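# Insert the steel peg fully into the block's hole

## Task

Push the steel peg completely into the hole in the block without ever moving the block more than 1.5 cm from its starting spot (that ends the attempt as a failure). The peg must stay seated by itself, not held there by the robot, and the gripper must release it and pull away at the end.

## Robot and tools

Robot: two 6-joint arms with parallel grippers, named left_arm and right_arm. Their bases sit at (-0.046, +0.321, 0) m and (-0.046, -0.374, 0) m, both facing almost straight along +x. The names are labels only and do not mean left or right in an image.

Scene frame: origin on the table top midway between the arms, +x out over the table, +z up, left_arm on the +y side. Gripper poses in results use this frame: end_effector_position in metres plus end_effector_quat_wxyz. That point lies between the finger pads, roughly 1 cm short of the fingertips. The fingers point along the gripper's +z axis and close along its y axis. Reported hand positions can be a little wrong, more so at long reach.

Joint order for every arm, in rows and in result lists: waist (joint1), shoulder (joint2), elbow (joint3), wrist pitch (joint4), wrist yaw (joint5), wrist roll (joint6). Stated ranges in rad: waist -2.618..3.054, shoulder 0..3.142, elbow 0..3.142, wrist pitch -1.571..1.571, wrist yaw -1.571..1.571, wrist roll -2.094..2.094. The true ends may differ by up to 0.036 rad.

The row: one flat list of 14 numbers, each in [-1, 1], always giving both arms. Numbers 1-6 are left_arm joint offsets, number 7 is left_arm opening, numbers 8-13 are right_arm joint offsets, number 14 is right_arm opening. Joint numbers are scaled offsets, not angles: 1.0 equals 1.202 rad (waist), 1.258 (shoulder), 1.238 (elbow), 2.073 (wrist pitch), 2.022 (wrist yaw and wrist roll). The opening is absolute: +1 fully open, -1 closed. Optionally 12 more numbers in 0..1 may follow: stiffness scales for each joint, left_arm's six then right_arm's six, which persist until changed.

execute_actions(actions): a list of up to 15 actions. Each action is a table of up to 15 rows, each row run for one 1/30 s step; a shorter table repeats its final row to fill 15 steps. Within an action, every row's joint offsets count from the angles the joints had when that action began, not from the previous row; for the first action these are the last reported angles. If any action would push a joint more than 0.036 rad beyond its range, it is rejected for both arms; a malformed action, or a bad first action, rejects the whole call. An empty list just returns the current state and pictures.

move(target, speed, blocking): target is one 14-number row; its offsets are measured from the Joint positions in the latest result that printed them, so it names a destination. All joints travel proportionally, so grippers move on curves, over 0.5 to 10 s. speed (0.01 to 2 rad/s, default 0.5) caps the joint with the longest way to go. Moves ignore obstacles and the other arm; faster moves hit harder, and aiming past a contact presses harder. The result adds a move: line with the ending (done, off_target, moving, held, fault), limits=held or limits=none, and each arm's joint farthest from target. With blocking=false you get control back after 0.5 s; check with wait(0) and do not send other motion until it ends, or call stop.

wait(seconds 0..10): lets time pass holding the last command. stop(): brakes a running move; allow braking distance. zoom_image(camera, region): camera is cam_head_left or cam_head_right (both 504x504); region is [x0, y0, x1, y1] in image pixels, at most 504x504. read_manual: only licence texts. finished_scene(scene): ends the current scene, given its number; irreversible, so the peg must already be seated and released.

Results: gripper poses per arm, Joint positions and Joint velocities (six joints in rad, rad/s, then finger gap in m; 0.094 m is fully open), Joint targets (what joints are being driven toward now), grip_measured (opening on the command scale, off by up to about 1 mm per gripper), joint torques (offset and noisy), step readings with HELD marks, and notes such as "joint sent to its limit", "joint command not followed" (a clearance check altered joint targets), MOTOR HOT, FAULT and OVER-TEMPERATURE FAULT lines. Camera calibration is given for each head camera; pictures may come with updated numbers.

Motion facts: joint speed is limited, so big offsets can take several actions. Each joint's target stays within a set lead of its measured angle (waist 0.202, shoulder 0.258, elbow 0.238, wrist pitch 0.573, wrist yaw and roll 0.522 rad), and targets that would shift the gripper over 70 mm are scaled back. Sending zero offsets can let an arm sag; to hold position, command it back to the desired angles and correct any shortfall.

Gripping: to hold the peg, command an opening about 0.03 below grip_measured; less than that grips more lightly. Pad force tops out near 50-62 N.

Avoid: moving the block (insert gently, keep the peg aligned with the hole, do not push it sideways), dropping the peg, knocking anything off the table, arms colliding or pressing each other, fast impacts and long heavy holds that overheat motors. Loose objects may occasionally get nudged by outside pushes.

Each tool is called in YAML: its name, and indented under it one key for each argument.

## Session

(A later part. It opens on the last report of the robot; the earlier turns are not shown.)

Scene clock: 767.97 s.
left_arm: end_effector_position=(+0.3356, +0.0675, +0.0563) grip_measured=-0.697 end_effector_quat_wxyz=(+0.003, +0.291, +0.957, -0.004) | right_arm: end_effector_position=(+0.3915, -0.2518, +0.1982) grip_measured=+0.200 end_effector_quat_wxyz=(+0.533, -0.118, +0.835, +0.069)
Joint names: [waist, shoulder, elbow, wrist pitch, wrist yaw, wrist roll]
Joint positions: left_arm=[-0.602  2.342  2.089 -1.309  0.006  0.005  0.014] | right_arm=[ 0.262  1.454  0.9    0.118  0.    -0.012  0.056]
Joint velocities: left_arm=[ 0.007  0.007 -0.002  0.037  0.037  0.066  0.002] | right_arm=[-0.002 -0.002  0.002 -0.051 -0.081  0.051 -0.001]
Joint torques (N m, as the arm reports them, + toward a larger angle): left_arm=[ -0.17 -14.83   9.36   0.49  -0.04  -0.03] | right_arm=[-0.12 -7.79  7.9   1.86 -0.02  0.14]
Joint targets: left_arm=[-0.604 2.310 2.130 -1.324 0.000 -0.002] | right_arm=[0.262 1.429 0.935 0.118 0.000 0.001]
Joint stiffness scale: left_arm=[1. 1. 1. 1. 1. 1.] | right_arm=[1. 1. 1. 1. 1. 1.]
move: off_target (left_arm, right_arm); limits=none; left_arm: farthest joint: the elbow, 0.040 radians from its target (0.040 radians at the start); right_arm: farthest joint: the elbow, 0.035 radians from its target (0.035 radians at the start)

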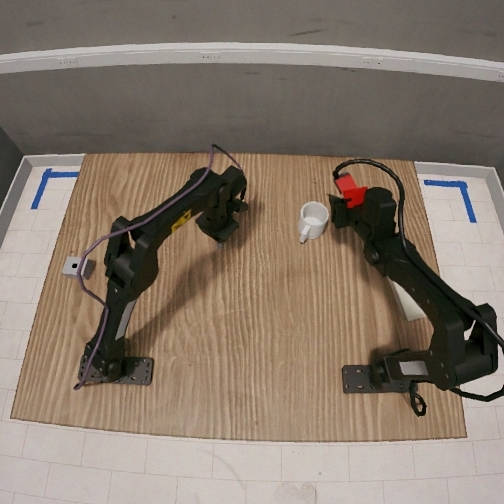

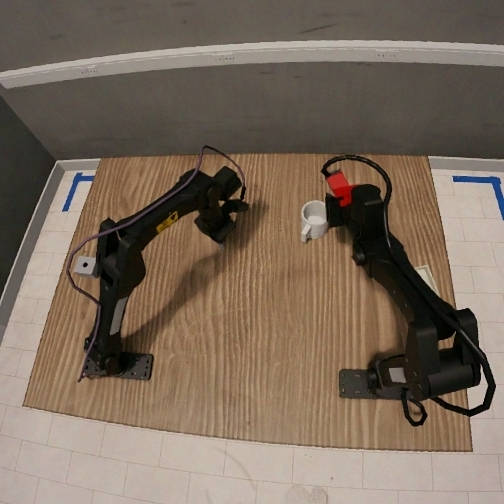

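move:
  target: [0.963,-0.522,-0.5517,0.0236,-0.003,-0.003,-0.9, 0,-0.02,0.028,0,0,0.006,0.2]
  speed: 0.8

zoom_image:
  camera: "cam_head_left"
  region: [20, 200, 140, 320]

zoom_image:
  camera: "cam_head_right"
  region: [20, 200, 140, 320]

Scene clock: 789.60 s.
left_arm: end_effector_position=(+0.2138, +0.4916, +0.1194) grip_measured=-0.697 end_effector_quat_wxyz=(+0.003, -0.282, +0.959, +0.003) | right_arm: end_effector_position=(+0.3915, -0.2518, +0.1982) grip_measured=+0.200 end_effector_quat_wxyz=(+0.533, -0.118, +0.835, +0.069)
Joint names: [waist, shoulder, elbow, wrist pitch, wrist yaw, wrist roll]
Joint positions: left_arm=[ 0.559  1.712  1.424 -1.274 -0.005  0.004  0.014] | right_arm=[ 0.262  1.454  0.9    0.118  0.    -0.012  0.056]
Joint velocities: left_arm=[ 0.002 -0.012 -0.012  0.022  0.007 -0.066  0.001] | right_arm=[-0.012  0.002 -0.007 -0.051  0.051  0.037 -0.001]
Joint torques (N m, as the arm reports them, + toward a larger angle): left_arm=[-0.22 -9.35  4.61  0.78  0.06 -0.03] | right_arm=[-0.15 -7.62  8.01  1.83  0.02  0.19]
Joint targets: left_arm=[0.556 1.686 1.406 -1.260 -0.001 -0.002] | right_arm=[0.262 1.429 0.935 0.118 0.000 0.000]
Joint stiffness scale: left_arm=[1. 1. 1. 1. 1. 1.] | right_arm=[1. 1. 1. 1. 1. 1.]
move: off_target (left_arm, right_arm); limits=none; left_arm: farthest joint: the shoulder, 0.027 radians from its target (0.657 radians at the start); right_arm: farthest joint: the elbow, 0.035 radians from its target (0.035 radians at the start)

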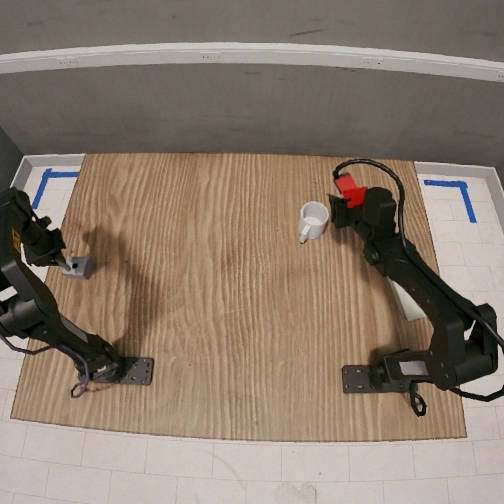

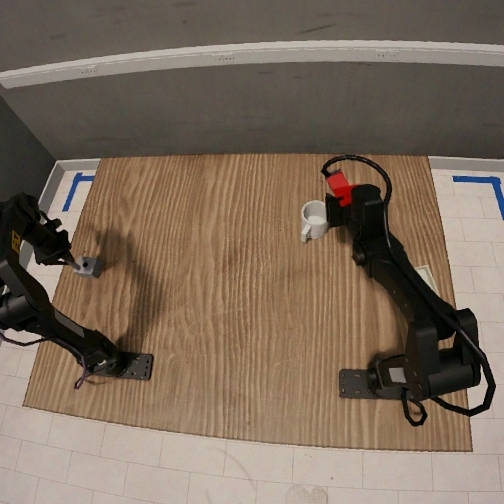

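Region (20, 200, 140, 320) of cam_head_left's 504x504 image, scaled by 4.200, with more detail than that image has.

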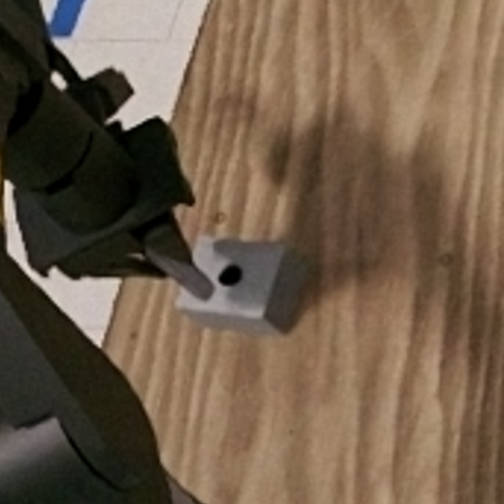

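Region (20, 200, 140, 320) of cam_head_right's 504x504 image, scaled by 4.200, with more detail than that image has.

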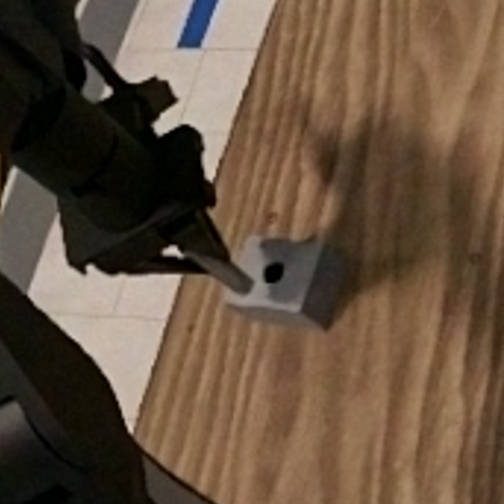

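move:
  target: [-0.02,0.1125,0.106,0.0295,0.002,-0.002,-0.9, 0,-0.02,0.028,0,0,0.006,0.2]
  speed: 0.4

zoom_image:
  camera: "cam_head_left"
  region: [20, 200, 140, 320]

zoom_image:
  camera: "cam_head_right"
  region: [20, 200, 140, 320]

Scene clock: 813.97 s.
left_arm: end_effector_position=(+0.2465, +0.5054, +0.0977) grip_measured=-0.697 end_effector_quat_wxyz=(+0.001, -0.273, +0.962, +0.003) | right_arm: end_effector_position=(+0.3915, -0.2518, +0.1982) grip_measured=+0.200 end_effector_quat_wxyz=(+0.533, -0.118, +0.835, +0.069)
Joint names: [waist, shoulder, elbow, wrist pitch, wrist yaw, wrist roll]
Joint positions: left_arm=[ 0.541  1.857  1.514 -1.225 -0.005  0.004  0.014] | right_arm=[ 0.262  1.454  0.9    0.118  0.    -0.012  0.056]
Joint velocities: left_arm=[-0.012 -0.007 -0.012 -0.051 -0.022  0.066  0.   ] | right_arm=[-0.022 -0.012  0.007 -0.022 -0.022  0.051 -0.   ]
Joint torques (N m, as the arm reports them, + toward a larger angle): left_arm=[-0.55 -8.77  9.44  0.7   0.06 -0.02] | right_arm=[ 0.08 -7.91  8.1   1.86  0.06  0.14]
Joint targets: left_arm=[0.535 1.854 1.555 -1.213 -0.001 -0.000] | right_arm=[0.262 1.429 0.935 0.118 0.000 0.001]
Joint stiffness scale: left_arm=[1. 1. 1. 1. 1. 1.] | right_arm=[1. 1. 1. 1. 1. 1.]
move: off_target (left_arm, right_arm); limits=none; left_arm: farthest joint: the elbow, 0.041 radians from its target (0.131 radians at the start); right_arm: farthest joint: the elbow, 0.035 radians from its target (0.035 radians at the start)

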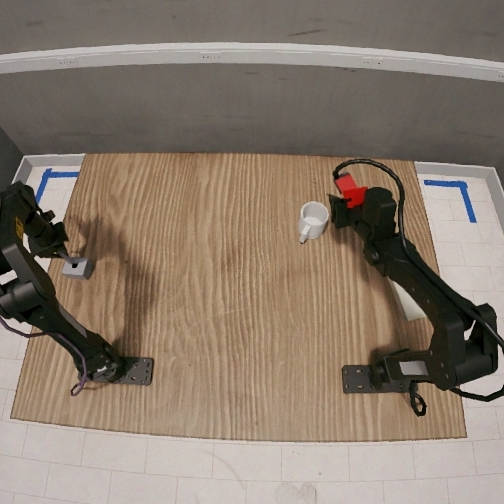

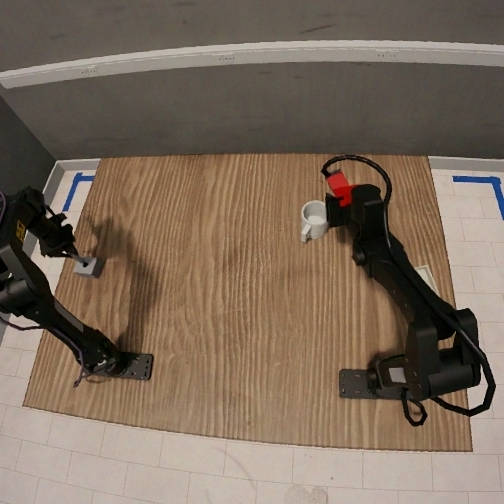

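Region (20, 200, 140, 320) of cam_head_left's 504x504 image, scaled by 4.200, with more detail than that image has.

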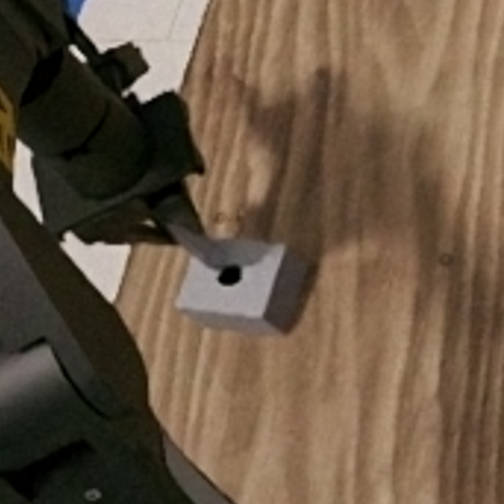

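Region (20, 200, 140, 320) of cam_head_right's 504x504 image, scaled by 4.200, with more detail than that image has.

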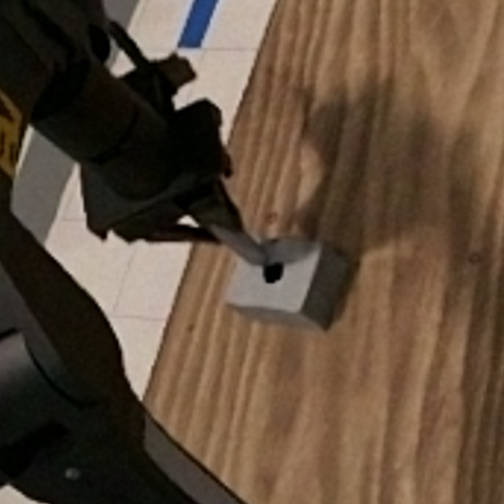

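execute_actions:
  actions: []

Scene clock: 843.67 s.
left_arm: end_effector_position=(+0.2465, +0.5054, +0.0977) grip_measured=-0.697 end_effector_quat_wxyz=(+0.001, -0.273, +0.962, +0.003) | right_arm: end_effector_position=(+0.3915, -0.2518, +0.1982) grip_measured=+0.200 end_effector_quat_wxyz=(+0.533, -0.118, +0.835, +0.069)
Joint names: [waist, shoulder, elbow, wrist pitch, wrist yaw, wrist roll]
Joint positions: left_arm=[ 0.541  1.857  1.514 -1.225 -0.005  0.004  0.014] | right_arm=[ 0.262  1.454  0.9    0.118  0.    -0.012  0.056]
Joint velocities: left_arm=[ 0.017 -0.007 -0.002  0.037 -0.154  0.007 -0.001] | right_arm=[-0.002 -0.017  0.002 -0.022 -0.007 -0.022  0.001]
Joint torques (N m, as the arm reports them, + toward a larger angle): left_arm=[-0.53 -8.76  9.38  0.73  0.06 -0.02] | right_arm=[-0.07 -7.68  7.96  1.79  0.01  0.16]
Joint targets: left_arm=[0.535 1.854 1.555 -1.213 -0.001 -0.000] | right_arm=[0.262 1.429 0.935 0.118 0.000 0.001]
Joint stiffness scale: left_arm=[1. 1. 1. 1. 1. 1.] | right_arm=[1. 1. 1. 1. 1. 1.]

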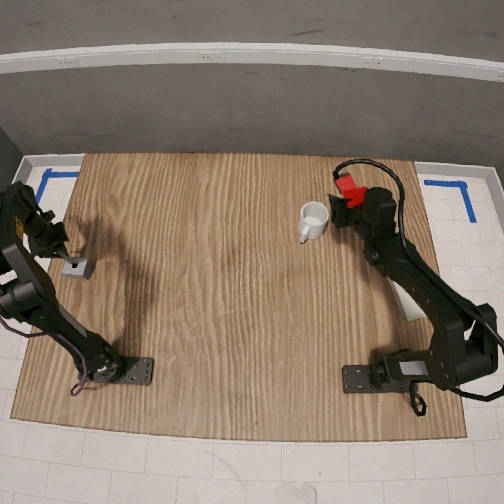

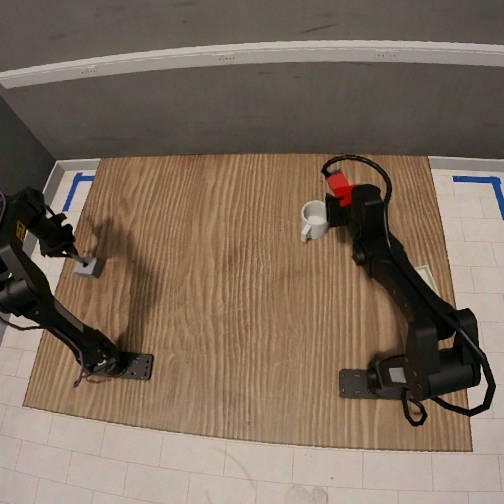

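zoom_image:
  camera: "cam_head_left"
  region: [20, 200, 140, 320]

zoom_image:
  camera: "cam_head_right"
  region: [20, 200, 140, 320]

Region (20, 200, 140, 320) of cam_head_left's 504x504 image, scaled by 4.200, with more detail than that image has.

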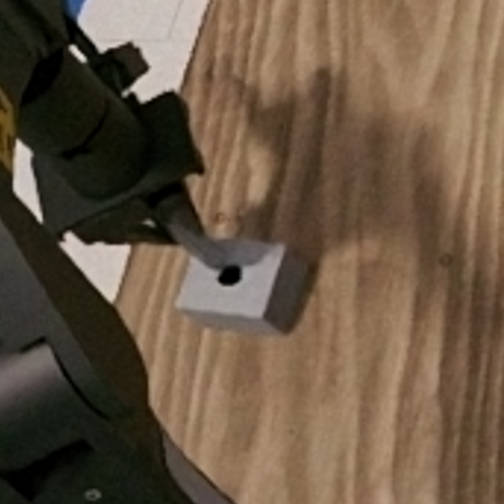

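Region (20, 200, 140, 320) of cam_head_right's 504x504 image, scaled by 4.200, with more detail than that image has.

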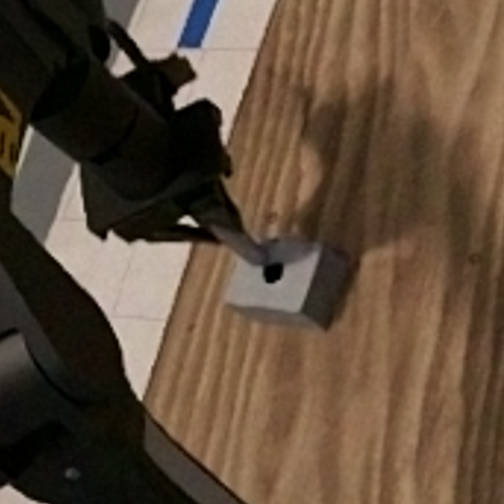

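move:
  target: [-0.005,0.003,-0.043,0.026,0.002,-0.002,-0.9, 0,-0.02,0.028,0,0,0.006,0.2]
  speed: 0.1

zoom_image:
  camera: "cam_head_left"
  region: [40, 230, 110, 300]

zoom_image:
  camera: "cam_head_right"
  region: [50, 230, 120, 300]

Scene clock: 884.43 s.
left_arm: end_effector_position=(+0.2451, +0.5045, +0.0907) grip_measured=-0.697 end_effector_quat_wxyz=(-0.001, -0.273, +0.962, +0.002) | right_arm: end_effector_position=(+0.3915, -0.2518, +0.1982) grip_measured=+0.200 end_effector_quat_wxyz=(+0.533, -0.118, +0.835, +0.069)
Joint names: [waist, shoulder, elbow, wrist pitch, wrist yaw, wrist roll]
Joint positions: left_arm=[ 0.541  1.857  1.486 -1.2   -0.005  0.004  0.014] | right_arm=[ 0.262  1.454  0.9    0.118  0.    -0.012  0.056]
Joint velocities: left_arm=[ 0.007  0.007 -0.012  0.051 -0.007 -0.007 -0.001] | right_arm=[-0.002 -0.002 -0.007  0.007 -0.022 -0.022 -0.001]
Joint torques (N m, as the arm reports them, + toward a larger angle): left_arm=[-0.53 -8.29  3.85  0.88  0.06 -0.02] | right_arm=[-0.02 -7.7   8.    1.79 -0.01  0.15]
Joint targets: left_arm=[0.535 1.860 1.461 -1.171 -0.001 -0.000] | right_arm=[0.262 1.429 0.935 0.118 0.000 0.001]
Joint stiffness scale: left_arm=[1. 1. 1. 1. 1. 1.] | right_arm=[1. 1. 1. 1. 1. 1.]
move: off_target (left_arm, right_arm); limits=none; left_arm: farthest joint: the wrist pitch, 0.029 radians from its target (0.054 radians at the start); right_arm: farthest joint: the elbow, 0.035 radians from its target (0.035 radians at the start)

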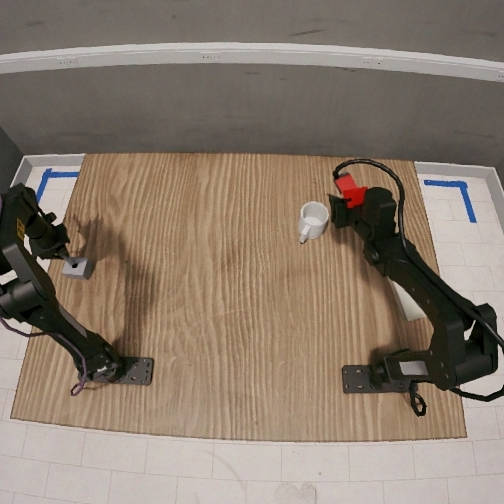

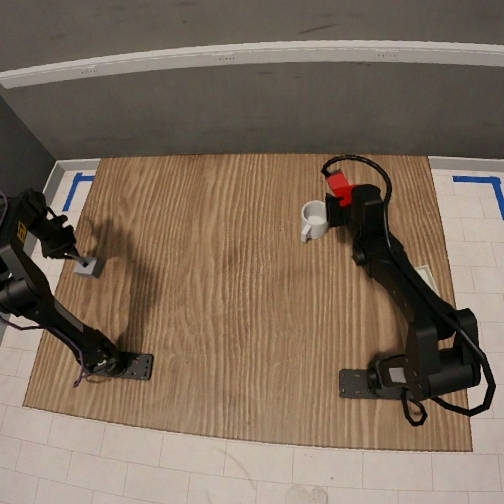

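Region (40, 230, 110, 300) of cam_head_left's 504x504 image, scaled by 7.200, with more detail than that image has.

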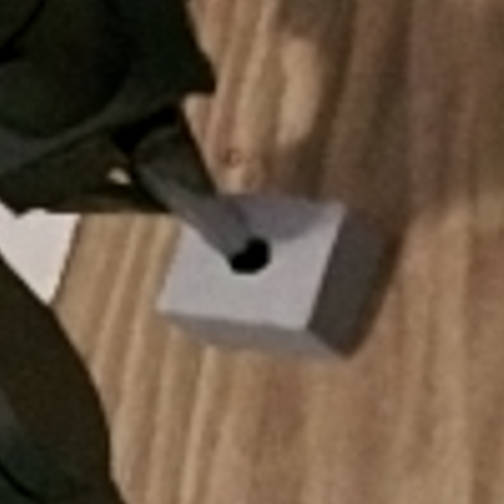

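Region (50, 230, 120, 300) of cam_head_right's 504x504 image, scaled by 7.200, with more detail than that image has.

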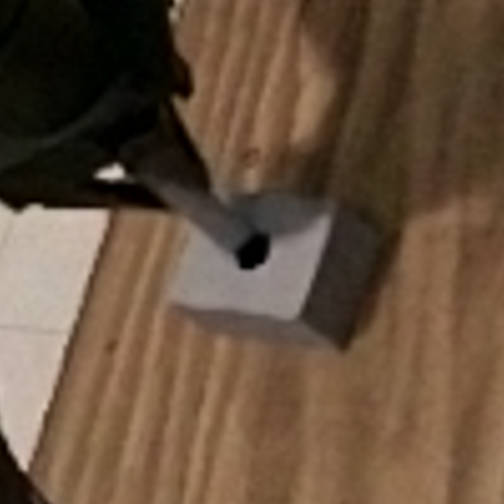

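move:
  target: [-0.005,0.006,-0.043,0.031,0.002,-0.002,-0.9, 0,-0.02,0.028,0,0,0.006,0.2]
  speed: 0.08

zoom_image:
  camera: "cam_head_left"
  region: [40, 230, 110, 300]

zoom_image:
  camera: "cam_head_right"
  region: [50, 230, 120, 300]

Scene clock: 902.00 s.
left_arm: end_effector_position=(+0.2450, +0.5044, +0.0901) grip_measured=-0.697 end_effector_quat_wxyz=(-0.001, -0.273, +0.962, +0.002) | right_arm: end_effector_position=(+0.3915, -0.2518, +0.1982) grip_measured=+0.200 end_effector_quat_wxyz=(+0.533, -0.118, +0.835, +0.069)
Joint names: [waist, shoulder, elbow, wrist pitch, wrist yaw, wrist roll]
Joint positions: left_arm=[ 0.541  1.857  1.484 -1.198 -0.005  0.004  0.014] | right_arm=[ 0.262  1.454  0.9    0.118  0.    -0.012  0.056]
Joint velocities: left_arm=[ 0.002  0.002 -0.002  0.066  0.037 -0.022  0.   ] | right_arm=[-0.002  0.017  0.002 -0.022  0.037  0.007 -0.   ]
Joint torques (N m, as the arm reports them, + toward a larger angle): left_arm=[-0.51 -7.99  1.94  1.18  0.06 -0.01] | right_arm=[-0.09 -7.79  8.02  1.8  -0.04  0.1 ]
Joint targets: left_arm=[0.535 1.864 1.433 -1.136 -0.001 -0.000] | right_arm=[0.262 1.429 0.935 0.118 0.000 0.001]
Joint stiffness scale: left_arm=[1. 1. 1. 1. 1. 1.] | right_arm=[1. 1. 1. 1. 1. 1.]
move: off_target (left_arm, right_arm); limits=none; left_arm: farthest joint: the wrist pitch, 0.062 radians from its target (0.065 radians at the start); right_arm: farthest joint: the elbow, 0.035 radians from its target (0.035 radians at the start)

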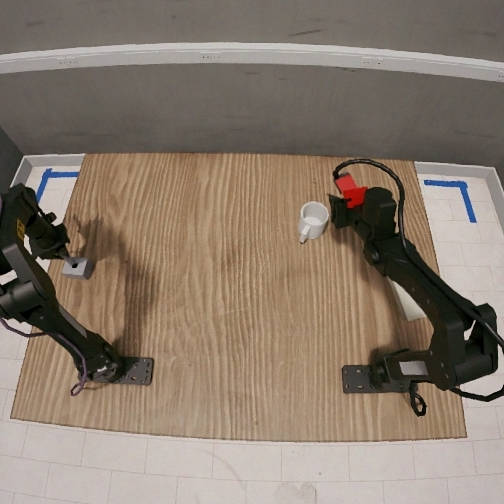

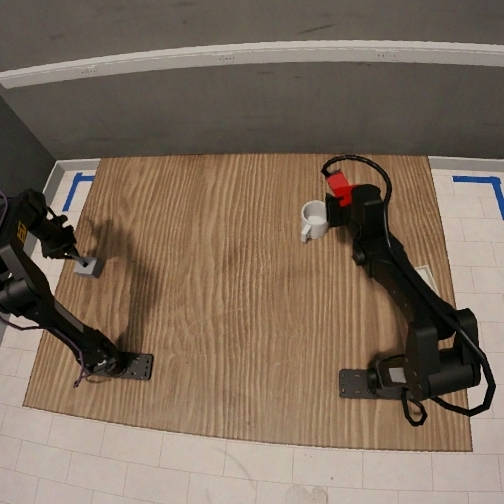

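Region (40, 230, 110, 300) of cam_head_left's 504x504 image, scaled by 7.200, with more detail than that image has.

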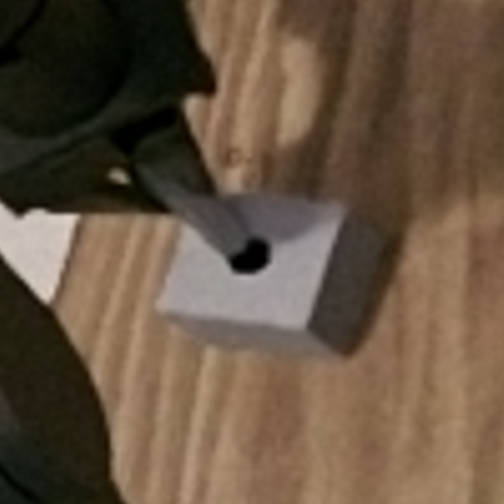

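Region (50, 230, 120, 300) of cam_head_right's 504x504 image, scaled by 7.200, with more detail than that image has.

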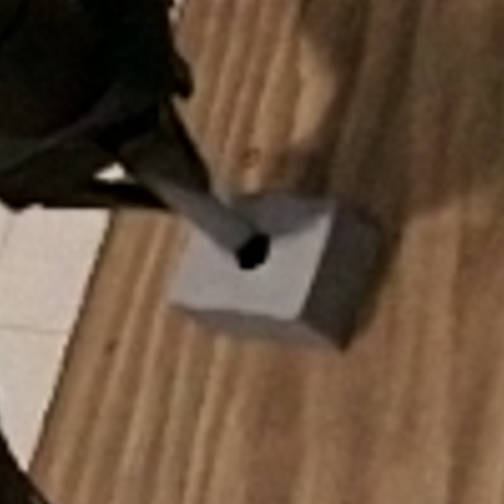

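move:
  target: [-0.008,-0.056,-0.014,0.008,0.002,-0.002,-0.9, 0,-0.02,0.028,0,0,0.006,0.2]
  speed: 0.1

Scene clock: 941.00 s.
left_arm: end_effector_position=(+0.2460, +0.5051, +0.1038) grip_measured=-0.697 end_effector_quat_wxyz=(+0.020, -0.273, +0.962, +0.008) | right_arm: end_effector_position=(+0.3915, -0.2518, +0.1982) grip_measured=+0.200 end_effector_quat_wxyz=(+0.533, -0.118, +0.835, +0.069)
Joint names: [waist, shoulder, elbow, wrist pitch, wrist yaw, wrist roll]
Joint positions: left_arm=[ 0.541  1.814  1.484 -1.197 -0.005  0.004  0.014] | right_arm=[ 0.262  1.454  0.9    0.118  0.    -0.012  0.056]
Joint velocities: left_arm=[-0.002 -0.012  0.002  0.066 -0.066 -0.007 -0.001] | right_arm=[-0.002 -0.002 -0.012  0.095 -0.066 -0.007 -0.   ]
Joint torques (N m, as the arm reports them, + toward a larger angle): left_arm=[ -0.85 -10.51   4.64   0.85   0.06  -0.02] | right_arm=[-0.27 -7.71  8.11  1.85  0.05  0.08]
Joint targets: left_arm=[0.532 1.786 1.466 -1.181 -0.001 -0.000] | right_arm=[0.262 1.429 0.935 0.118 0.000 0.001]
Joint stiffness scale: left_arm=[1. 1. 1. 1. 1. 1.] | right_arm=[1. 1. 1. 1. 1. 1.]
move: off_target (left_arm, right_arm); limits=none; left_arm: farthest joint: the shoulder, 0.028 radians from its target (0.070 radians at the start); right_arm: farthest joint: the elbow, 0.035 radians from its target (0.035 radians at the start)

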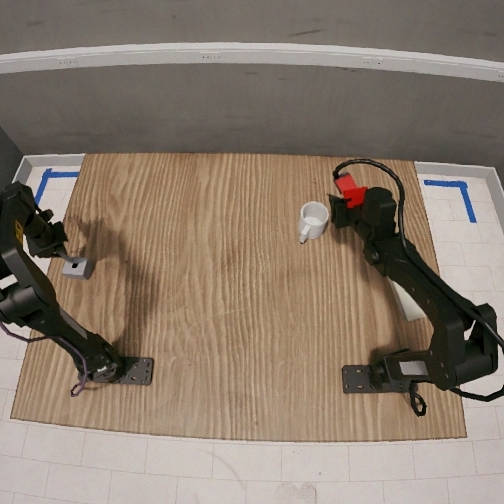

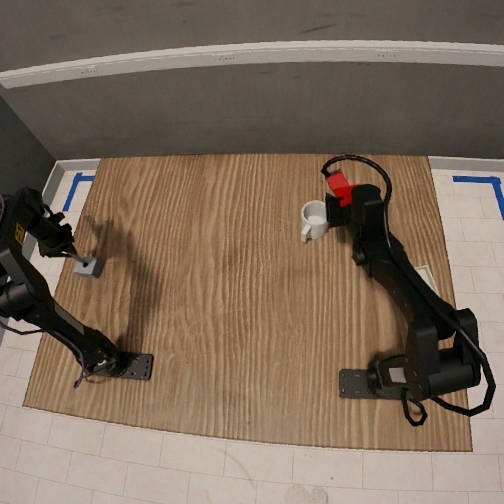

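move:
  target: [-0.013,-0.024,-0.051,0.0125,0.002,-0.002,-0.9, 0,-0.02,0.028,0,0,0.006,0.2]
  speed: 0.08

zoom_image:
  camera: "cam_head_left"
  region: [40, 230, 110, 300]

zoom_image:
  camera: "cam_head_right"
  region: [50, 230, 120, 300]

Scene clock: 952.67 s.
left_arm: end_effector_position=(+0.2387, +0.4970, +0.0917) grip_measured=-0.697 end_effector_quat_wxyz=(+0.003, -0.269, +0.963, +0.003) | right_arm: end_effector_position=(+0.3915, -0.2518, +0.1982) grip_measured=+0.200 end_effector_quat_wxyz=(+0.533, -0.118, +0.835, +0.069)
Joint names: [waist, shoulder, elbow, wrist pitch, wrist yaw, wrist roll]
Joint positions: left_arm=[ 0.533  1.814  1.436 -1.186 -0.005  0.004  0.014] | right_arm=[ 0.262  1.454  0.9    0.118  0.    -0.012  0.056]
Joint velocities: left_arm=[ 0.017 -0.007 -0.002  0.066 -0.007 -0.081 -0.001] | right_arm=[ 0.017  0.017 -0.007 -0.022  0.007 -0.007  0.001]
Joint torques (N m, as the arm reports them, + toward a larger angle): left_arm=[ -0.63 -10.5    4.75   0.76   0.06  -0.02] | right_arm=[-0.13 -7.57  8.1   1.81  0.04  0.12]
Joint targets: left_arm=[0.526 1.784 1.421 -1.171 -0.001 -0.000] | right_arm=[0.262 1.429 0.935 0.118 0.000 0.001]
Joint stiffness scale: left_arm=[1. 1. 1. 1. 1. 1.] | right_arm=[1. 1. 1. 1. 1. 1.]
move: off_target (left_arm, right_arm); limits=none; left_arm: farthest joint: the shoulder, 0.030 radians from its target (0.030 radians at the start); right_arm: farthest joint: the elbow, 0.035 radians from its target (0.035 radians at the start)

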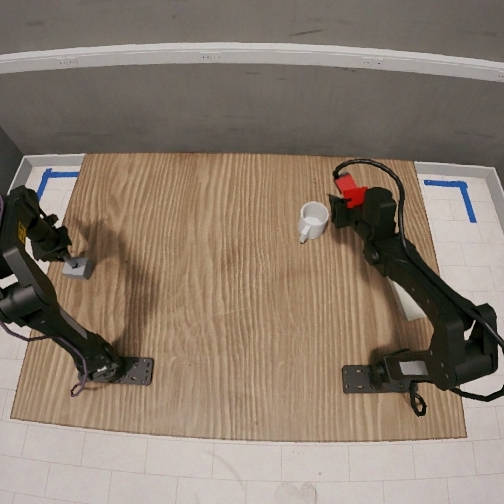

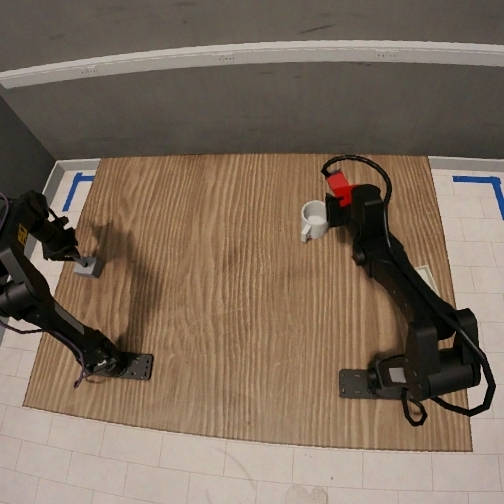

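Region (40, 230, 110, 300) of cam_head_left's 504x504 image, scaled by 7.200, with more detail than that image has.

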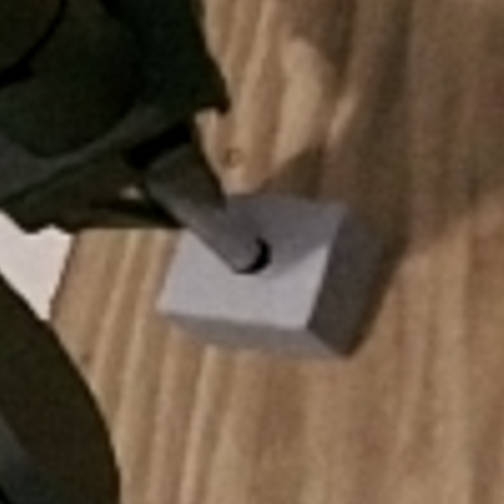

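Region (50, 230, 120, 300) of cam_head_right's 504x504 image, scaled by 7.200, with more detail than that image has.

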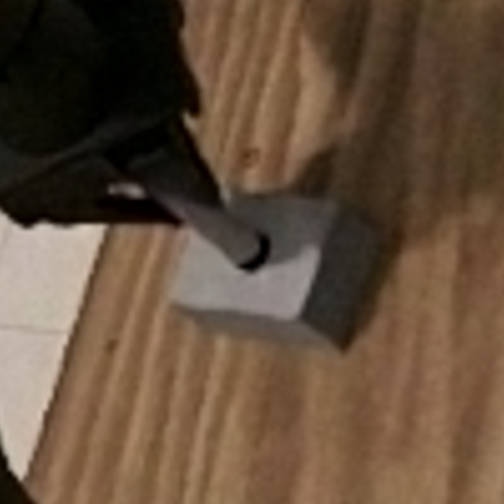

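move:
  target: [-0.005,-0.024,-0.040,0.024,0.002,-0.002,-0.9, 0,-0.02,0.028,0,0,0.006,0.2]
  speed: 0.06

zoom_image:
  camera: "cam_head_left"
  region: [40, 230, 110, 300]

Scene clock: 970.33 s.
left_arm: end_effector_position=(+0.2400, +0.4978, +0.0906) grip_measured=-0.697 end_effector_quat_wxyz=(+0.013, -0.269, +0.963, +0.006) | right_arm: end_effector_position=(+0.3915, -0.2518, +0.1982) grip_measured=+0.200 end_effector_quat_wxyz=(+0.533, -0.118, +0.835, +0.069)
Joint names: [waist, shoulder, elbow, wrist pitch, wrist yaw, wrist roll]
Joint positions: left_arm=[ 0.533  1.801  1.415 -1.157 -0.005  0.004  0.014] | right_arm=[ 0.262  1.454  0.9    0.118  0.    -0.012  0.056]
Joint velocities: left_arm=[ 0.012 -0.002  0.002 -0.007 -0.037 -0.007 -0.   ] | right_arm=[-0.027  0.012  0.002 -0.037  0.007 -0.007  0.   ]
Joint torques (N m, as the arm reports them, + toward a larger angle): left_arm=[-0.53 -9.41  3.73  0.86  0.06 -0.02] | right_arm=[-0.14 -7.81  8.06  1.82 -0.01  0.13]
Joint targets: left_arm=[0.527 1.784 1.387 -1.136 -0.001 -0.000] | right_arm=[0.262 1.429 0.935 0.118 0.000 0.001]
Joint stiffness scale: left_arm=[1. 1. 1. 1. 1. 1.] | right_arm=[1. 1. 1. 1. 1. 1.]
move: off_target (left_arm, right_arm); limits=none; left_arm: farthest joint: the elbow, 0.028 radians from its target (0.049 radians at the start); right_arm: farthest joint: the elbow, 0.035 radians from its target (0.035 radians at the start)

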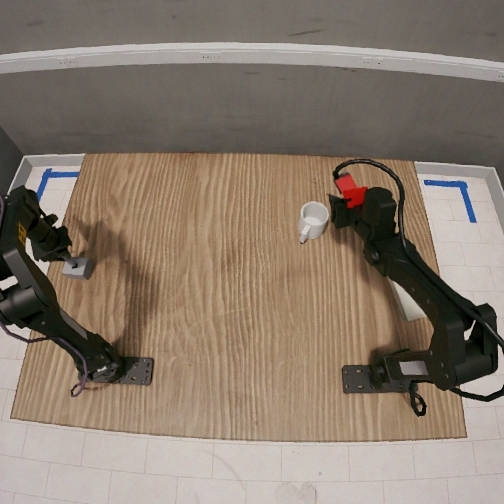

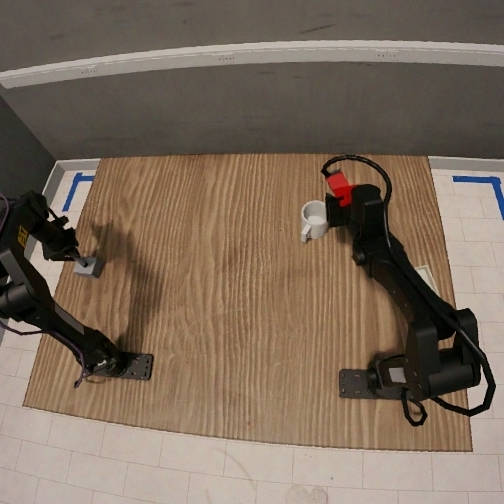

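Region (40, 230, 110, 300) of cam_head_left's 504x504 image, scaled by 7.200, with more detail than that image has.

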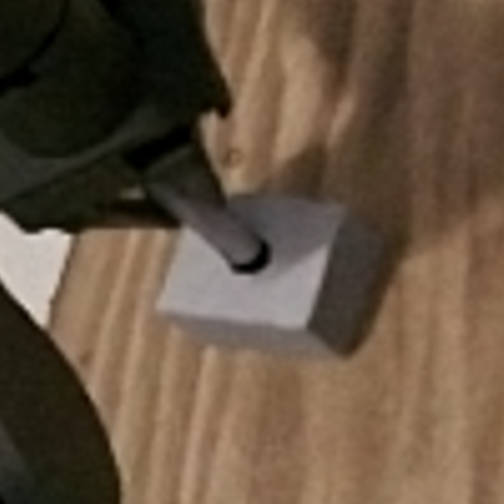

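move:
  target: [-0.005,-0.0135,-0.023,-0.014,0.002,-0.002,-0.9, 0,-0.02,0.028,0,0,0.006,0.2]
  speed: 0.04

zoom_image:
  camera: "cam_head_left"
  region: [40, 230, 110, 300]

Scene clock: 985.47 s.
left_arm: end_effector_position=(+0.2397, +0.4977, +0.0905) grip_measured=-0.697 end_effector_quat_wxyz=(+0.012, -0.269, +0.963, +0.006) | right_arm: end_effector_position=(+0.3915, -0.2518, +0.1982) grip_measured=+0.200 end_effector_quat_wxyz=(+0.533, -0.118, +0.835, +0.069)
Joint names: [waist, shoulder, elbow, wrist pitch, wrist yaw, wrist roll]
Joint positions: left_arm=[ 0.533  1.801  1.415 -1.158 -0.005  0.004  0.014] | right_arm=[ 0.262  1.454  0.9    0.118  0.    -0.012  0.056]
Joint velocities: left_arm=[-0.012 -0.002 -0.002 -0.081 -0.007 -0.066 -0.   ] | right_arm=[ 0.002 -0.007  0.012 -0.007  0.007  0.007 -0.   ]
Joint torques (N m, as the arm reports them, + toward a larger angle): left_arm=[-0.54 -9.39  3.75  0.41  0.06 -0.01] | right_arm=[ 0.12 -7.77  7.89  1.85  0.    0.15]
Joint targets: left_arm=[0.527 1.784 1.386 -1.186 -0.001 -0.000] | right_arm=[0.262 1.429 0.935 0.118 0.000 0.000]
Joint stiffness scale: left_arm=[1. 1. 1. 1. 1. 1.] | right_arm=[1. 1. 1. 1. 1. 1.]
move: off_target (left_arm, right_arm); limits=none; left_arm: farthest joint: the elbow, 0.028 radians from its target (0.028 radians at the start); right_arm: farthest joint: the elbow, 0.035 radians from its target (0.035 radians at the start)

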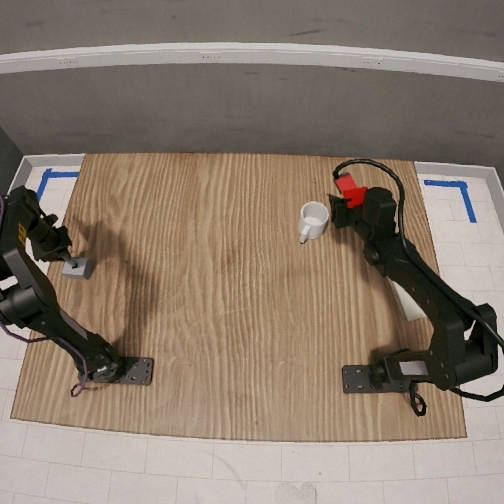

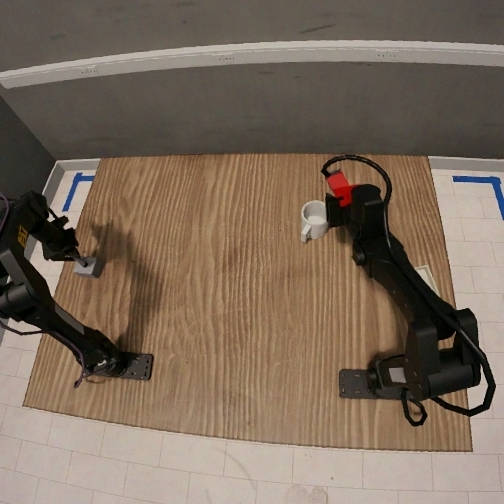

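Region (40, 230, 110, 300) of cam_head_left's 504x504 image, scaled by 7.200, with more detail than that image has.

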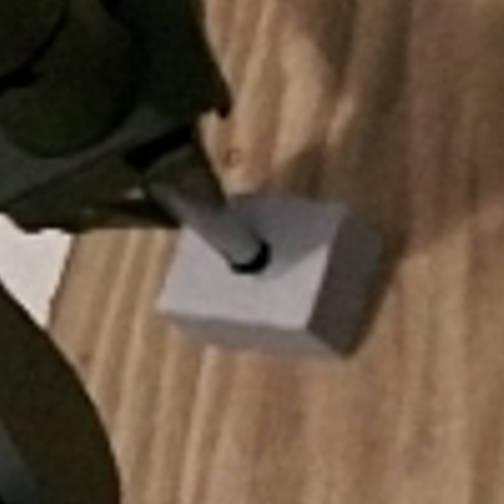

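move:
  target: [-0.005,-0.0135,-0.016,-0.022,0.002,-0.002,-0.9, 0,-0.02,0.028,0,0,0.006,0.2]
  speed: 0.04

zoom_image:
  camera: "cam_head_left"
  region: [40, 230, 110, 300]

Scene clock: 992.47 s.
left_arm: end_effector_position=(+0.2396, +0.4976, +0.0905) grip_measured=-0.697 end_effector_quat_wxyz=(+0.012, -0.269, +0.963, +0.006) | right_arm: end_effector_position=(+0.3915, -0.2518, +0.1982) grip_measured=+0.200 end_effector_quat_wxyz=(+0.533, -0.118, +0.835, +0.069)
Joint names: [waist, shoulder, elbow, wrist pitch, wrist yaw, wrist roll]
Joint positions: left_arm=[ 0.533  1.801  1.415 -1.159 -0.005  0.004  0.014] | right_arm=[ 0.262  1.454  0.9    0.118  0.    -0.012  0.056]
Joint velocities: left_arm=[ 0.002 -0.002 -0.017  0.007  0.022  0.022  0.001] | right_arm=[-0.017  0.002 -0.002  0.022 -0.007  0.037  0.001]
Joint torques (N m, as the arm reports them, + toward a larger angle): left_arm=[-0.52 -9.41  4.44  0.25  0.07 -0.01] | right_arm=[-0.04 -7.74  8.04  1.82  0.    0.14]
Joint targets: left_arm=[0.527 1.784 1.395 -1.204 -0.001 -0.000] | right_arm=[0.262 1.429 0.935 0.118 0.000 0.001]
Joint stiffness scale: left_arm=[1. 1. 1. 1. 1. 1.] | right_arm=[1. 1. 1. 1. 1. 1.]
move: off_target (left_arm, right_arm); limits=none; left_arm: farthest joint: the wrist pitch, 0.045 radians from its target (0.046 radians at the start); right_arm: farthest joint: the elbow, 0.035 radians from its target (0.035 radians at the start)

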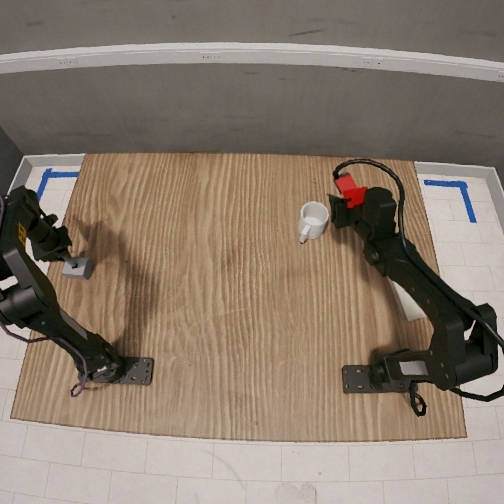

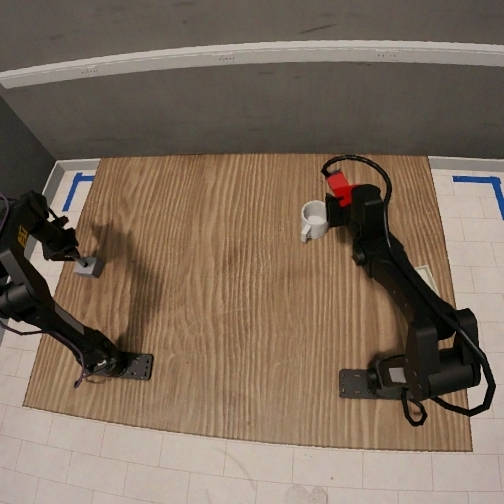

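Region (40, 230, 110, 300) of cam_head_left's 504x504 image, scaled by 7.200, with more detail than that image has.

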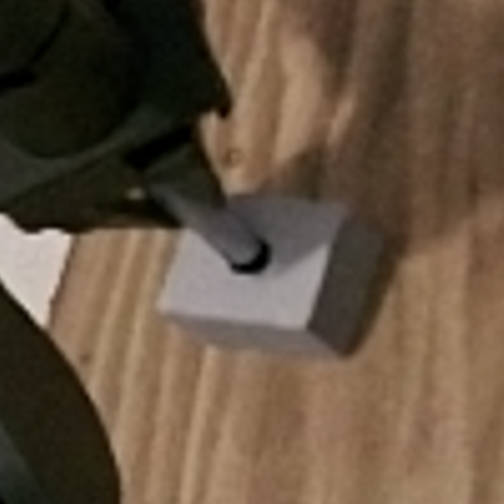

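move:
  target: [-0.005,-0.030,-0.014,-0.013,0.002,-0.002,-0.9, 0,-0.02,0.028,0,0,0.006,0.2]
  speed: 0.05

Scene clock: 1011.90 s.
left_arm: end_effector_position=(+0.2370, +0.4960, +0.0908) grip_measured=-0.697 end_effector_quat_wxyz=(+0.006, -0.269, +0.963, +0.004) | right_arm: end_effector_position=(+0.3915, -0.2518, +0.1982) grip_measured=+0.200 end_effector_quat_wxyz=(+0.533, -0.118, +0.835, +0.069)
Joint names: [waist, shoulder, elbow, wrist pitch, wrist yaw, wrist roll]
Joint positions: left_arm=[ 0.533  1.8    1.415 -1.171 -0.005  0.004  0.014] | right_arm=[ 0.262  1.454  0.9    0.118  0.    -0.012  0.056]
Joint velocities: left_arm=[-0.007  0.007 -0.012 -0.007  0.022 -0.022 -0.001] | right_arm=[-0.017 -0.002 -0.007 -0.007  0.022  0.037 -0.001]
Joint torques (N m, as the arm reports them, + toward a larger angle): left_arm=[ -0.55 -10.86   4.62   0.48   0.06  -0.01] | right_arm=[ 0.09 -7.81  7.93  1.88  0.04  0.15]
Joint targets: left_arm=[0.527 1.763 1.398 -1.186 -0.001 -0.000] | right_arm=[0.262 1.429 0.935 0.118 0.000 0.001]
Joint stiffness scale: left_arm=[1. 1. 1. 1. 1. 1.] | right_arm=[1. 1. 1. 1. 1. 1.]
move: off_target (left_arm, right_arm); limits=none; left_arm: farthest joint: the shoulder, 0.037 radians from its target (0.038 radians at the start); right_arm: farthest joint: the elbow, 0.035 radians from its target (0.035 radians at the start)

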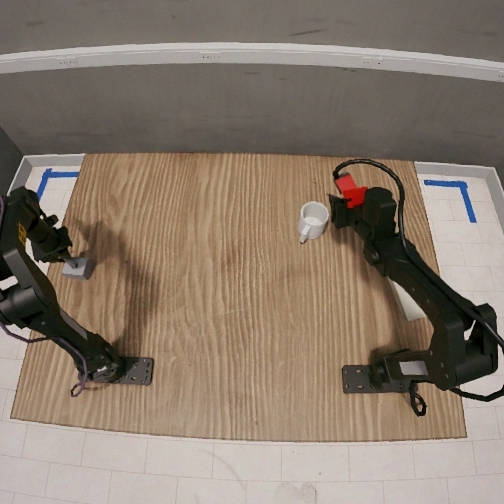

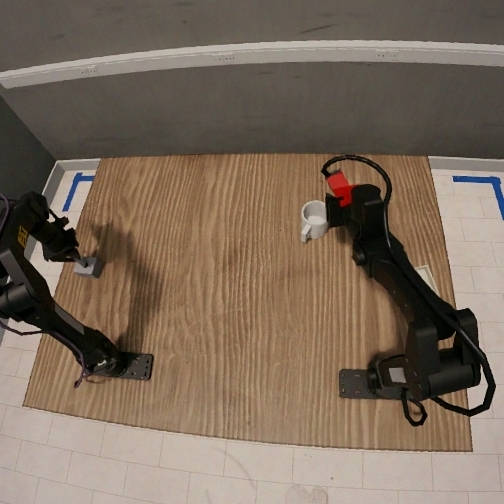

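zoom_image:
  camera: "cam_head_left"
  region: [40, 230, 110, 300]

zoom_image:
  camera: "cam_head_right"
  region: [50, 230, 120, 300]

Region (40, 230, 110, 300) of cam_head_left's 504x504 image, scaled by 7.200, with more detail than that image has.

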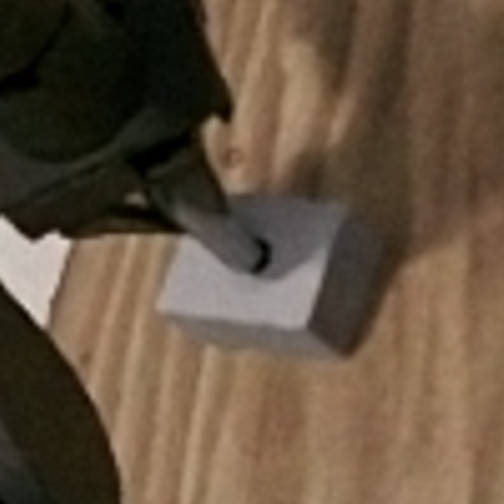

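Region (50, 230, 120, 300) of cam_head_right's 504x504 image, scaled by 7.200, with more detail than that image has.

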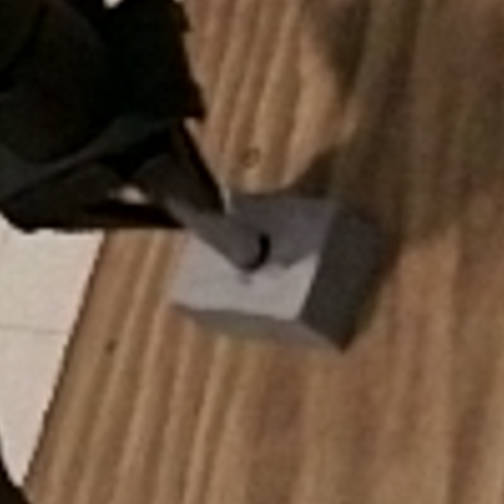

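move:
  target: [-0.013,-0.029,-0.014,-0.007,0.002,-0.002,-0.9, 0,-0.02,0.028,0,0,0.006,0.2]
  speed: 0.03

zoom_image:
  camera: "cam_head_left"
  region: [40, 230, 110, 300]

zoom_image:
  camera: "cam_head_right"
  region: [50, 230, 120, 300]

Scene clock: 1029.20 s.
left_arm: end_effector_position=(+0.2384, +0.4936, +0.0908) grip_measured=-0.697 end_effector_quat_wxyz=(+0.006, -0.265, +0.964, +0.004) | right_arm: end_effector_position=(+0.3915, -0.2518, +0.1982) grip_measured=+0.200 end_effector_quat_wxyz=(+0.533, -0.118, +0.835, +0.069)
Joint names: [waist, shoulder, elbow, wrist pitch, wrist yaw, wrist roll]
Joint positions: left_arm=[ 0.524  1.8    1.415 -1.171 -0.005  0.004  0.014] | right_arm=[ 0.262  1.454  0.9    0.118  0.    -0.012  0.056]
Joint velocities: left_arm=[ 0.012 -0.002  0.017  0.081 -0.007  0.051  0.001] | right_arm=[ 0.007 -0.012  0.007 -0.066 -0.066 -0.007  0.001]
Joint torques (N m, as the arm reports them, + toward a larger angle): left_arm=[ -0.62 -10.86   4.64   0.5    0.06  -0.01] | right_arm=[-0.07 -7.88  8.21  1.83  0.    0.12]
Joint targets: left_arm=[0.517 1.764 1.398 -1.186 -0.001 -0.000] | right_arm=[0.262 1.429 0.935 0.118 0.000 0.001]
Joint stiffness scale: left_arm=[1. 1. 1. 1. 1. 1.] | right_arm=[1. 1. 1. 1. 1. 1.]
move: off_target (left_arm, right_arm); limits=none; left_arm: farthest joint: the shoulder, 0.037 radians from its target (0.037 radians at the start); right_arm: farthest joint: the elbow, 0.035 radians from its target (0.035 radians at the start)

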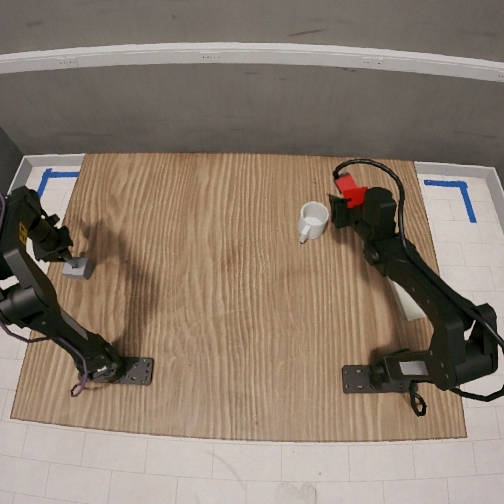

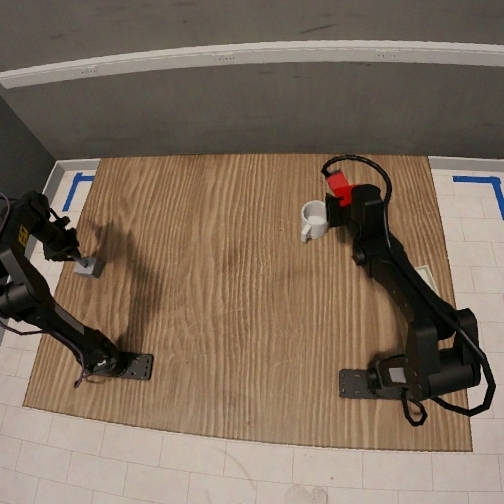

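Region (40, 230, 110, 300) of cam_head_left's 504x504 image, scaled by 7.200, with more detail than that image has.

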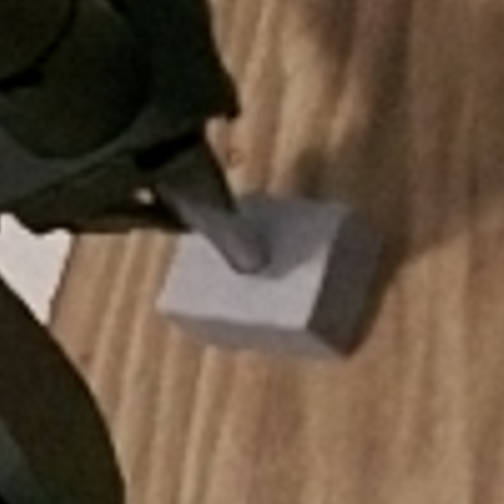

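Region (50, 230, 120, 300) of cam_head_right's 504x504 image, scaled by 7.200, with more detail than that image has.

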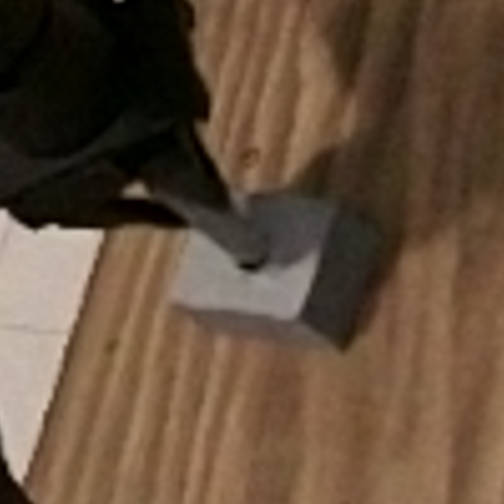

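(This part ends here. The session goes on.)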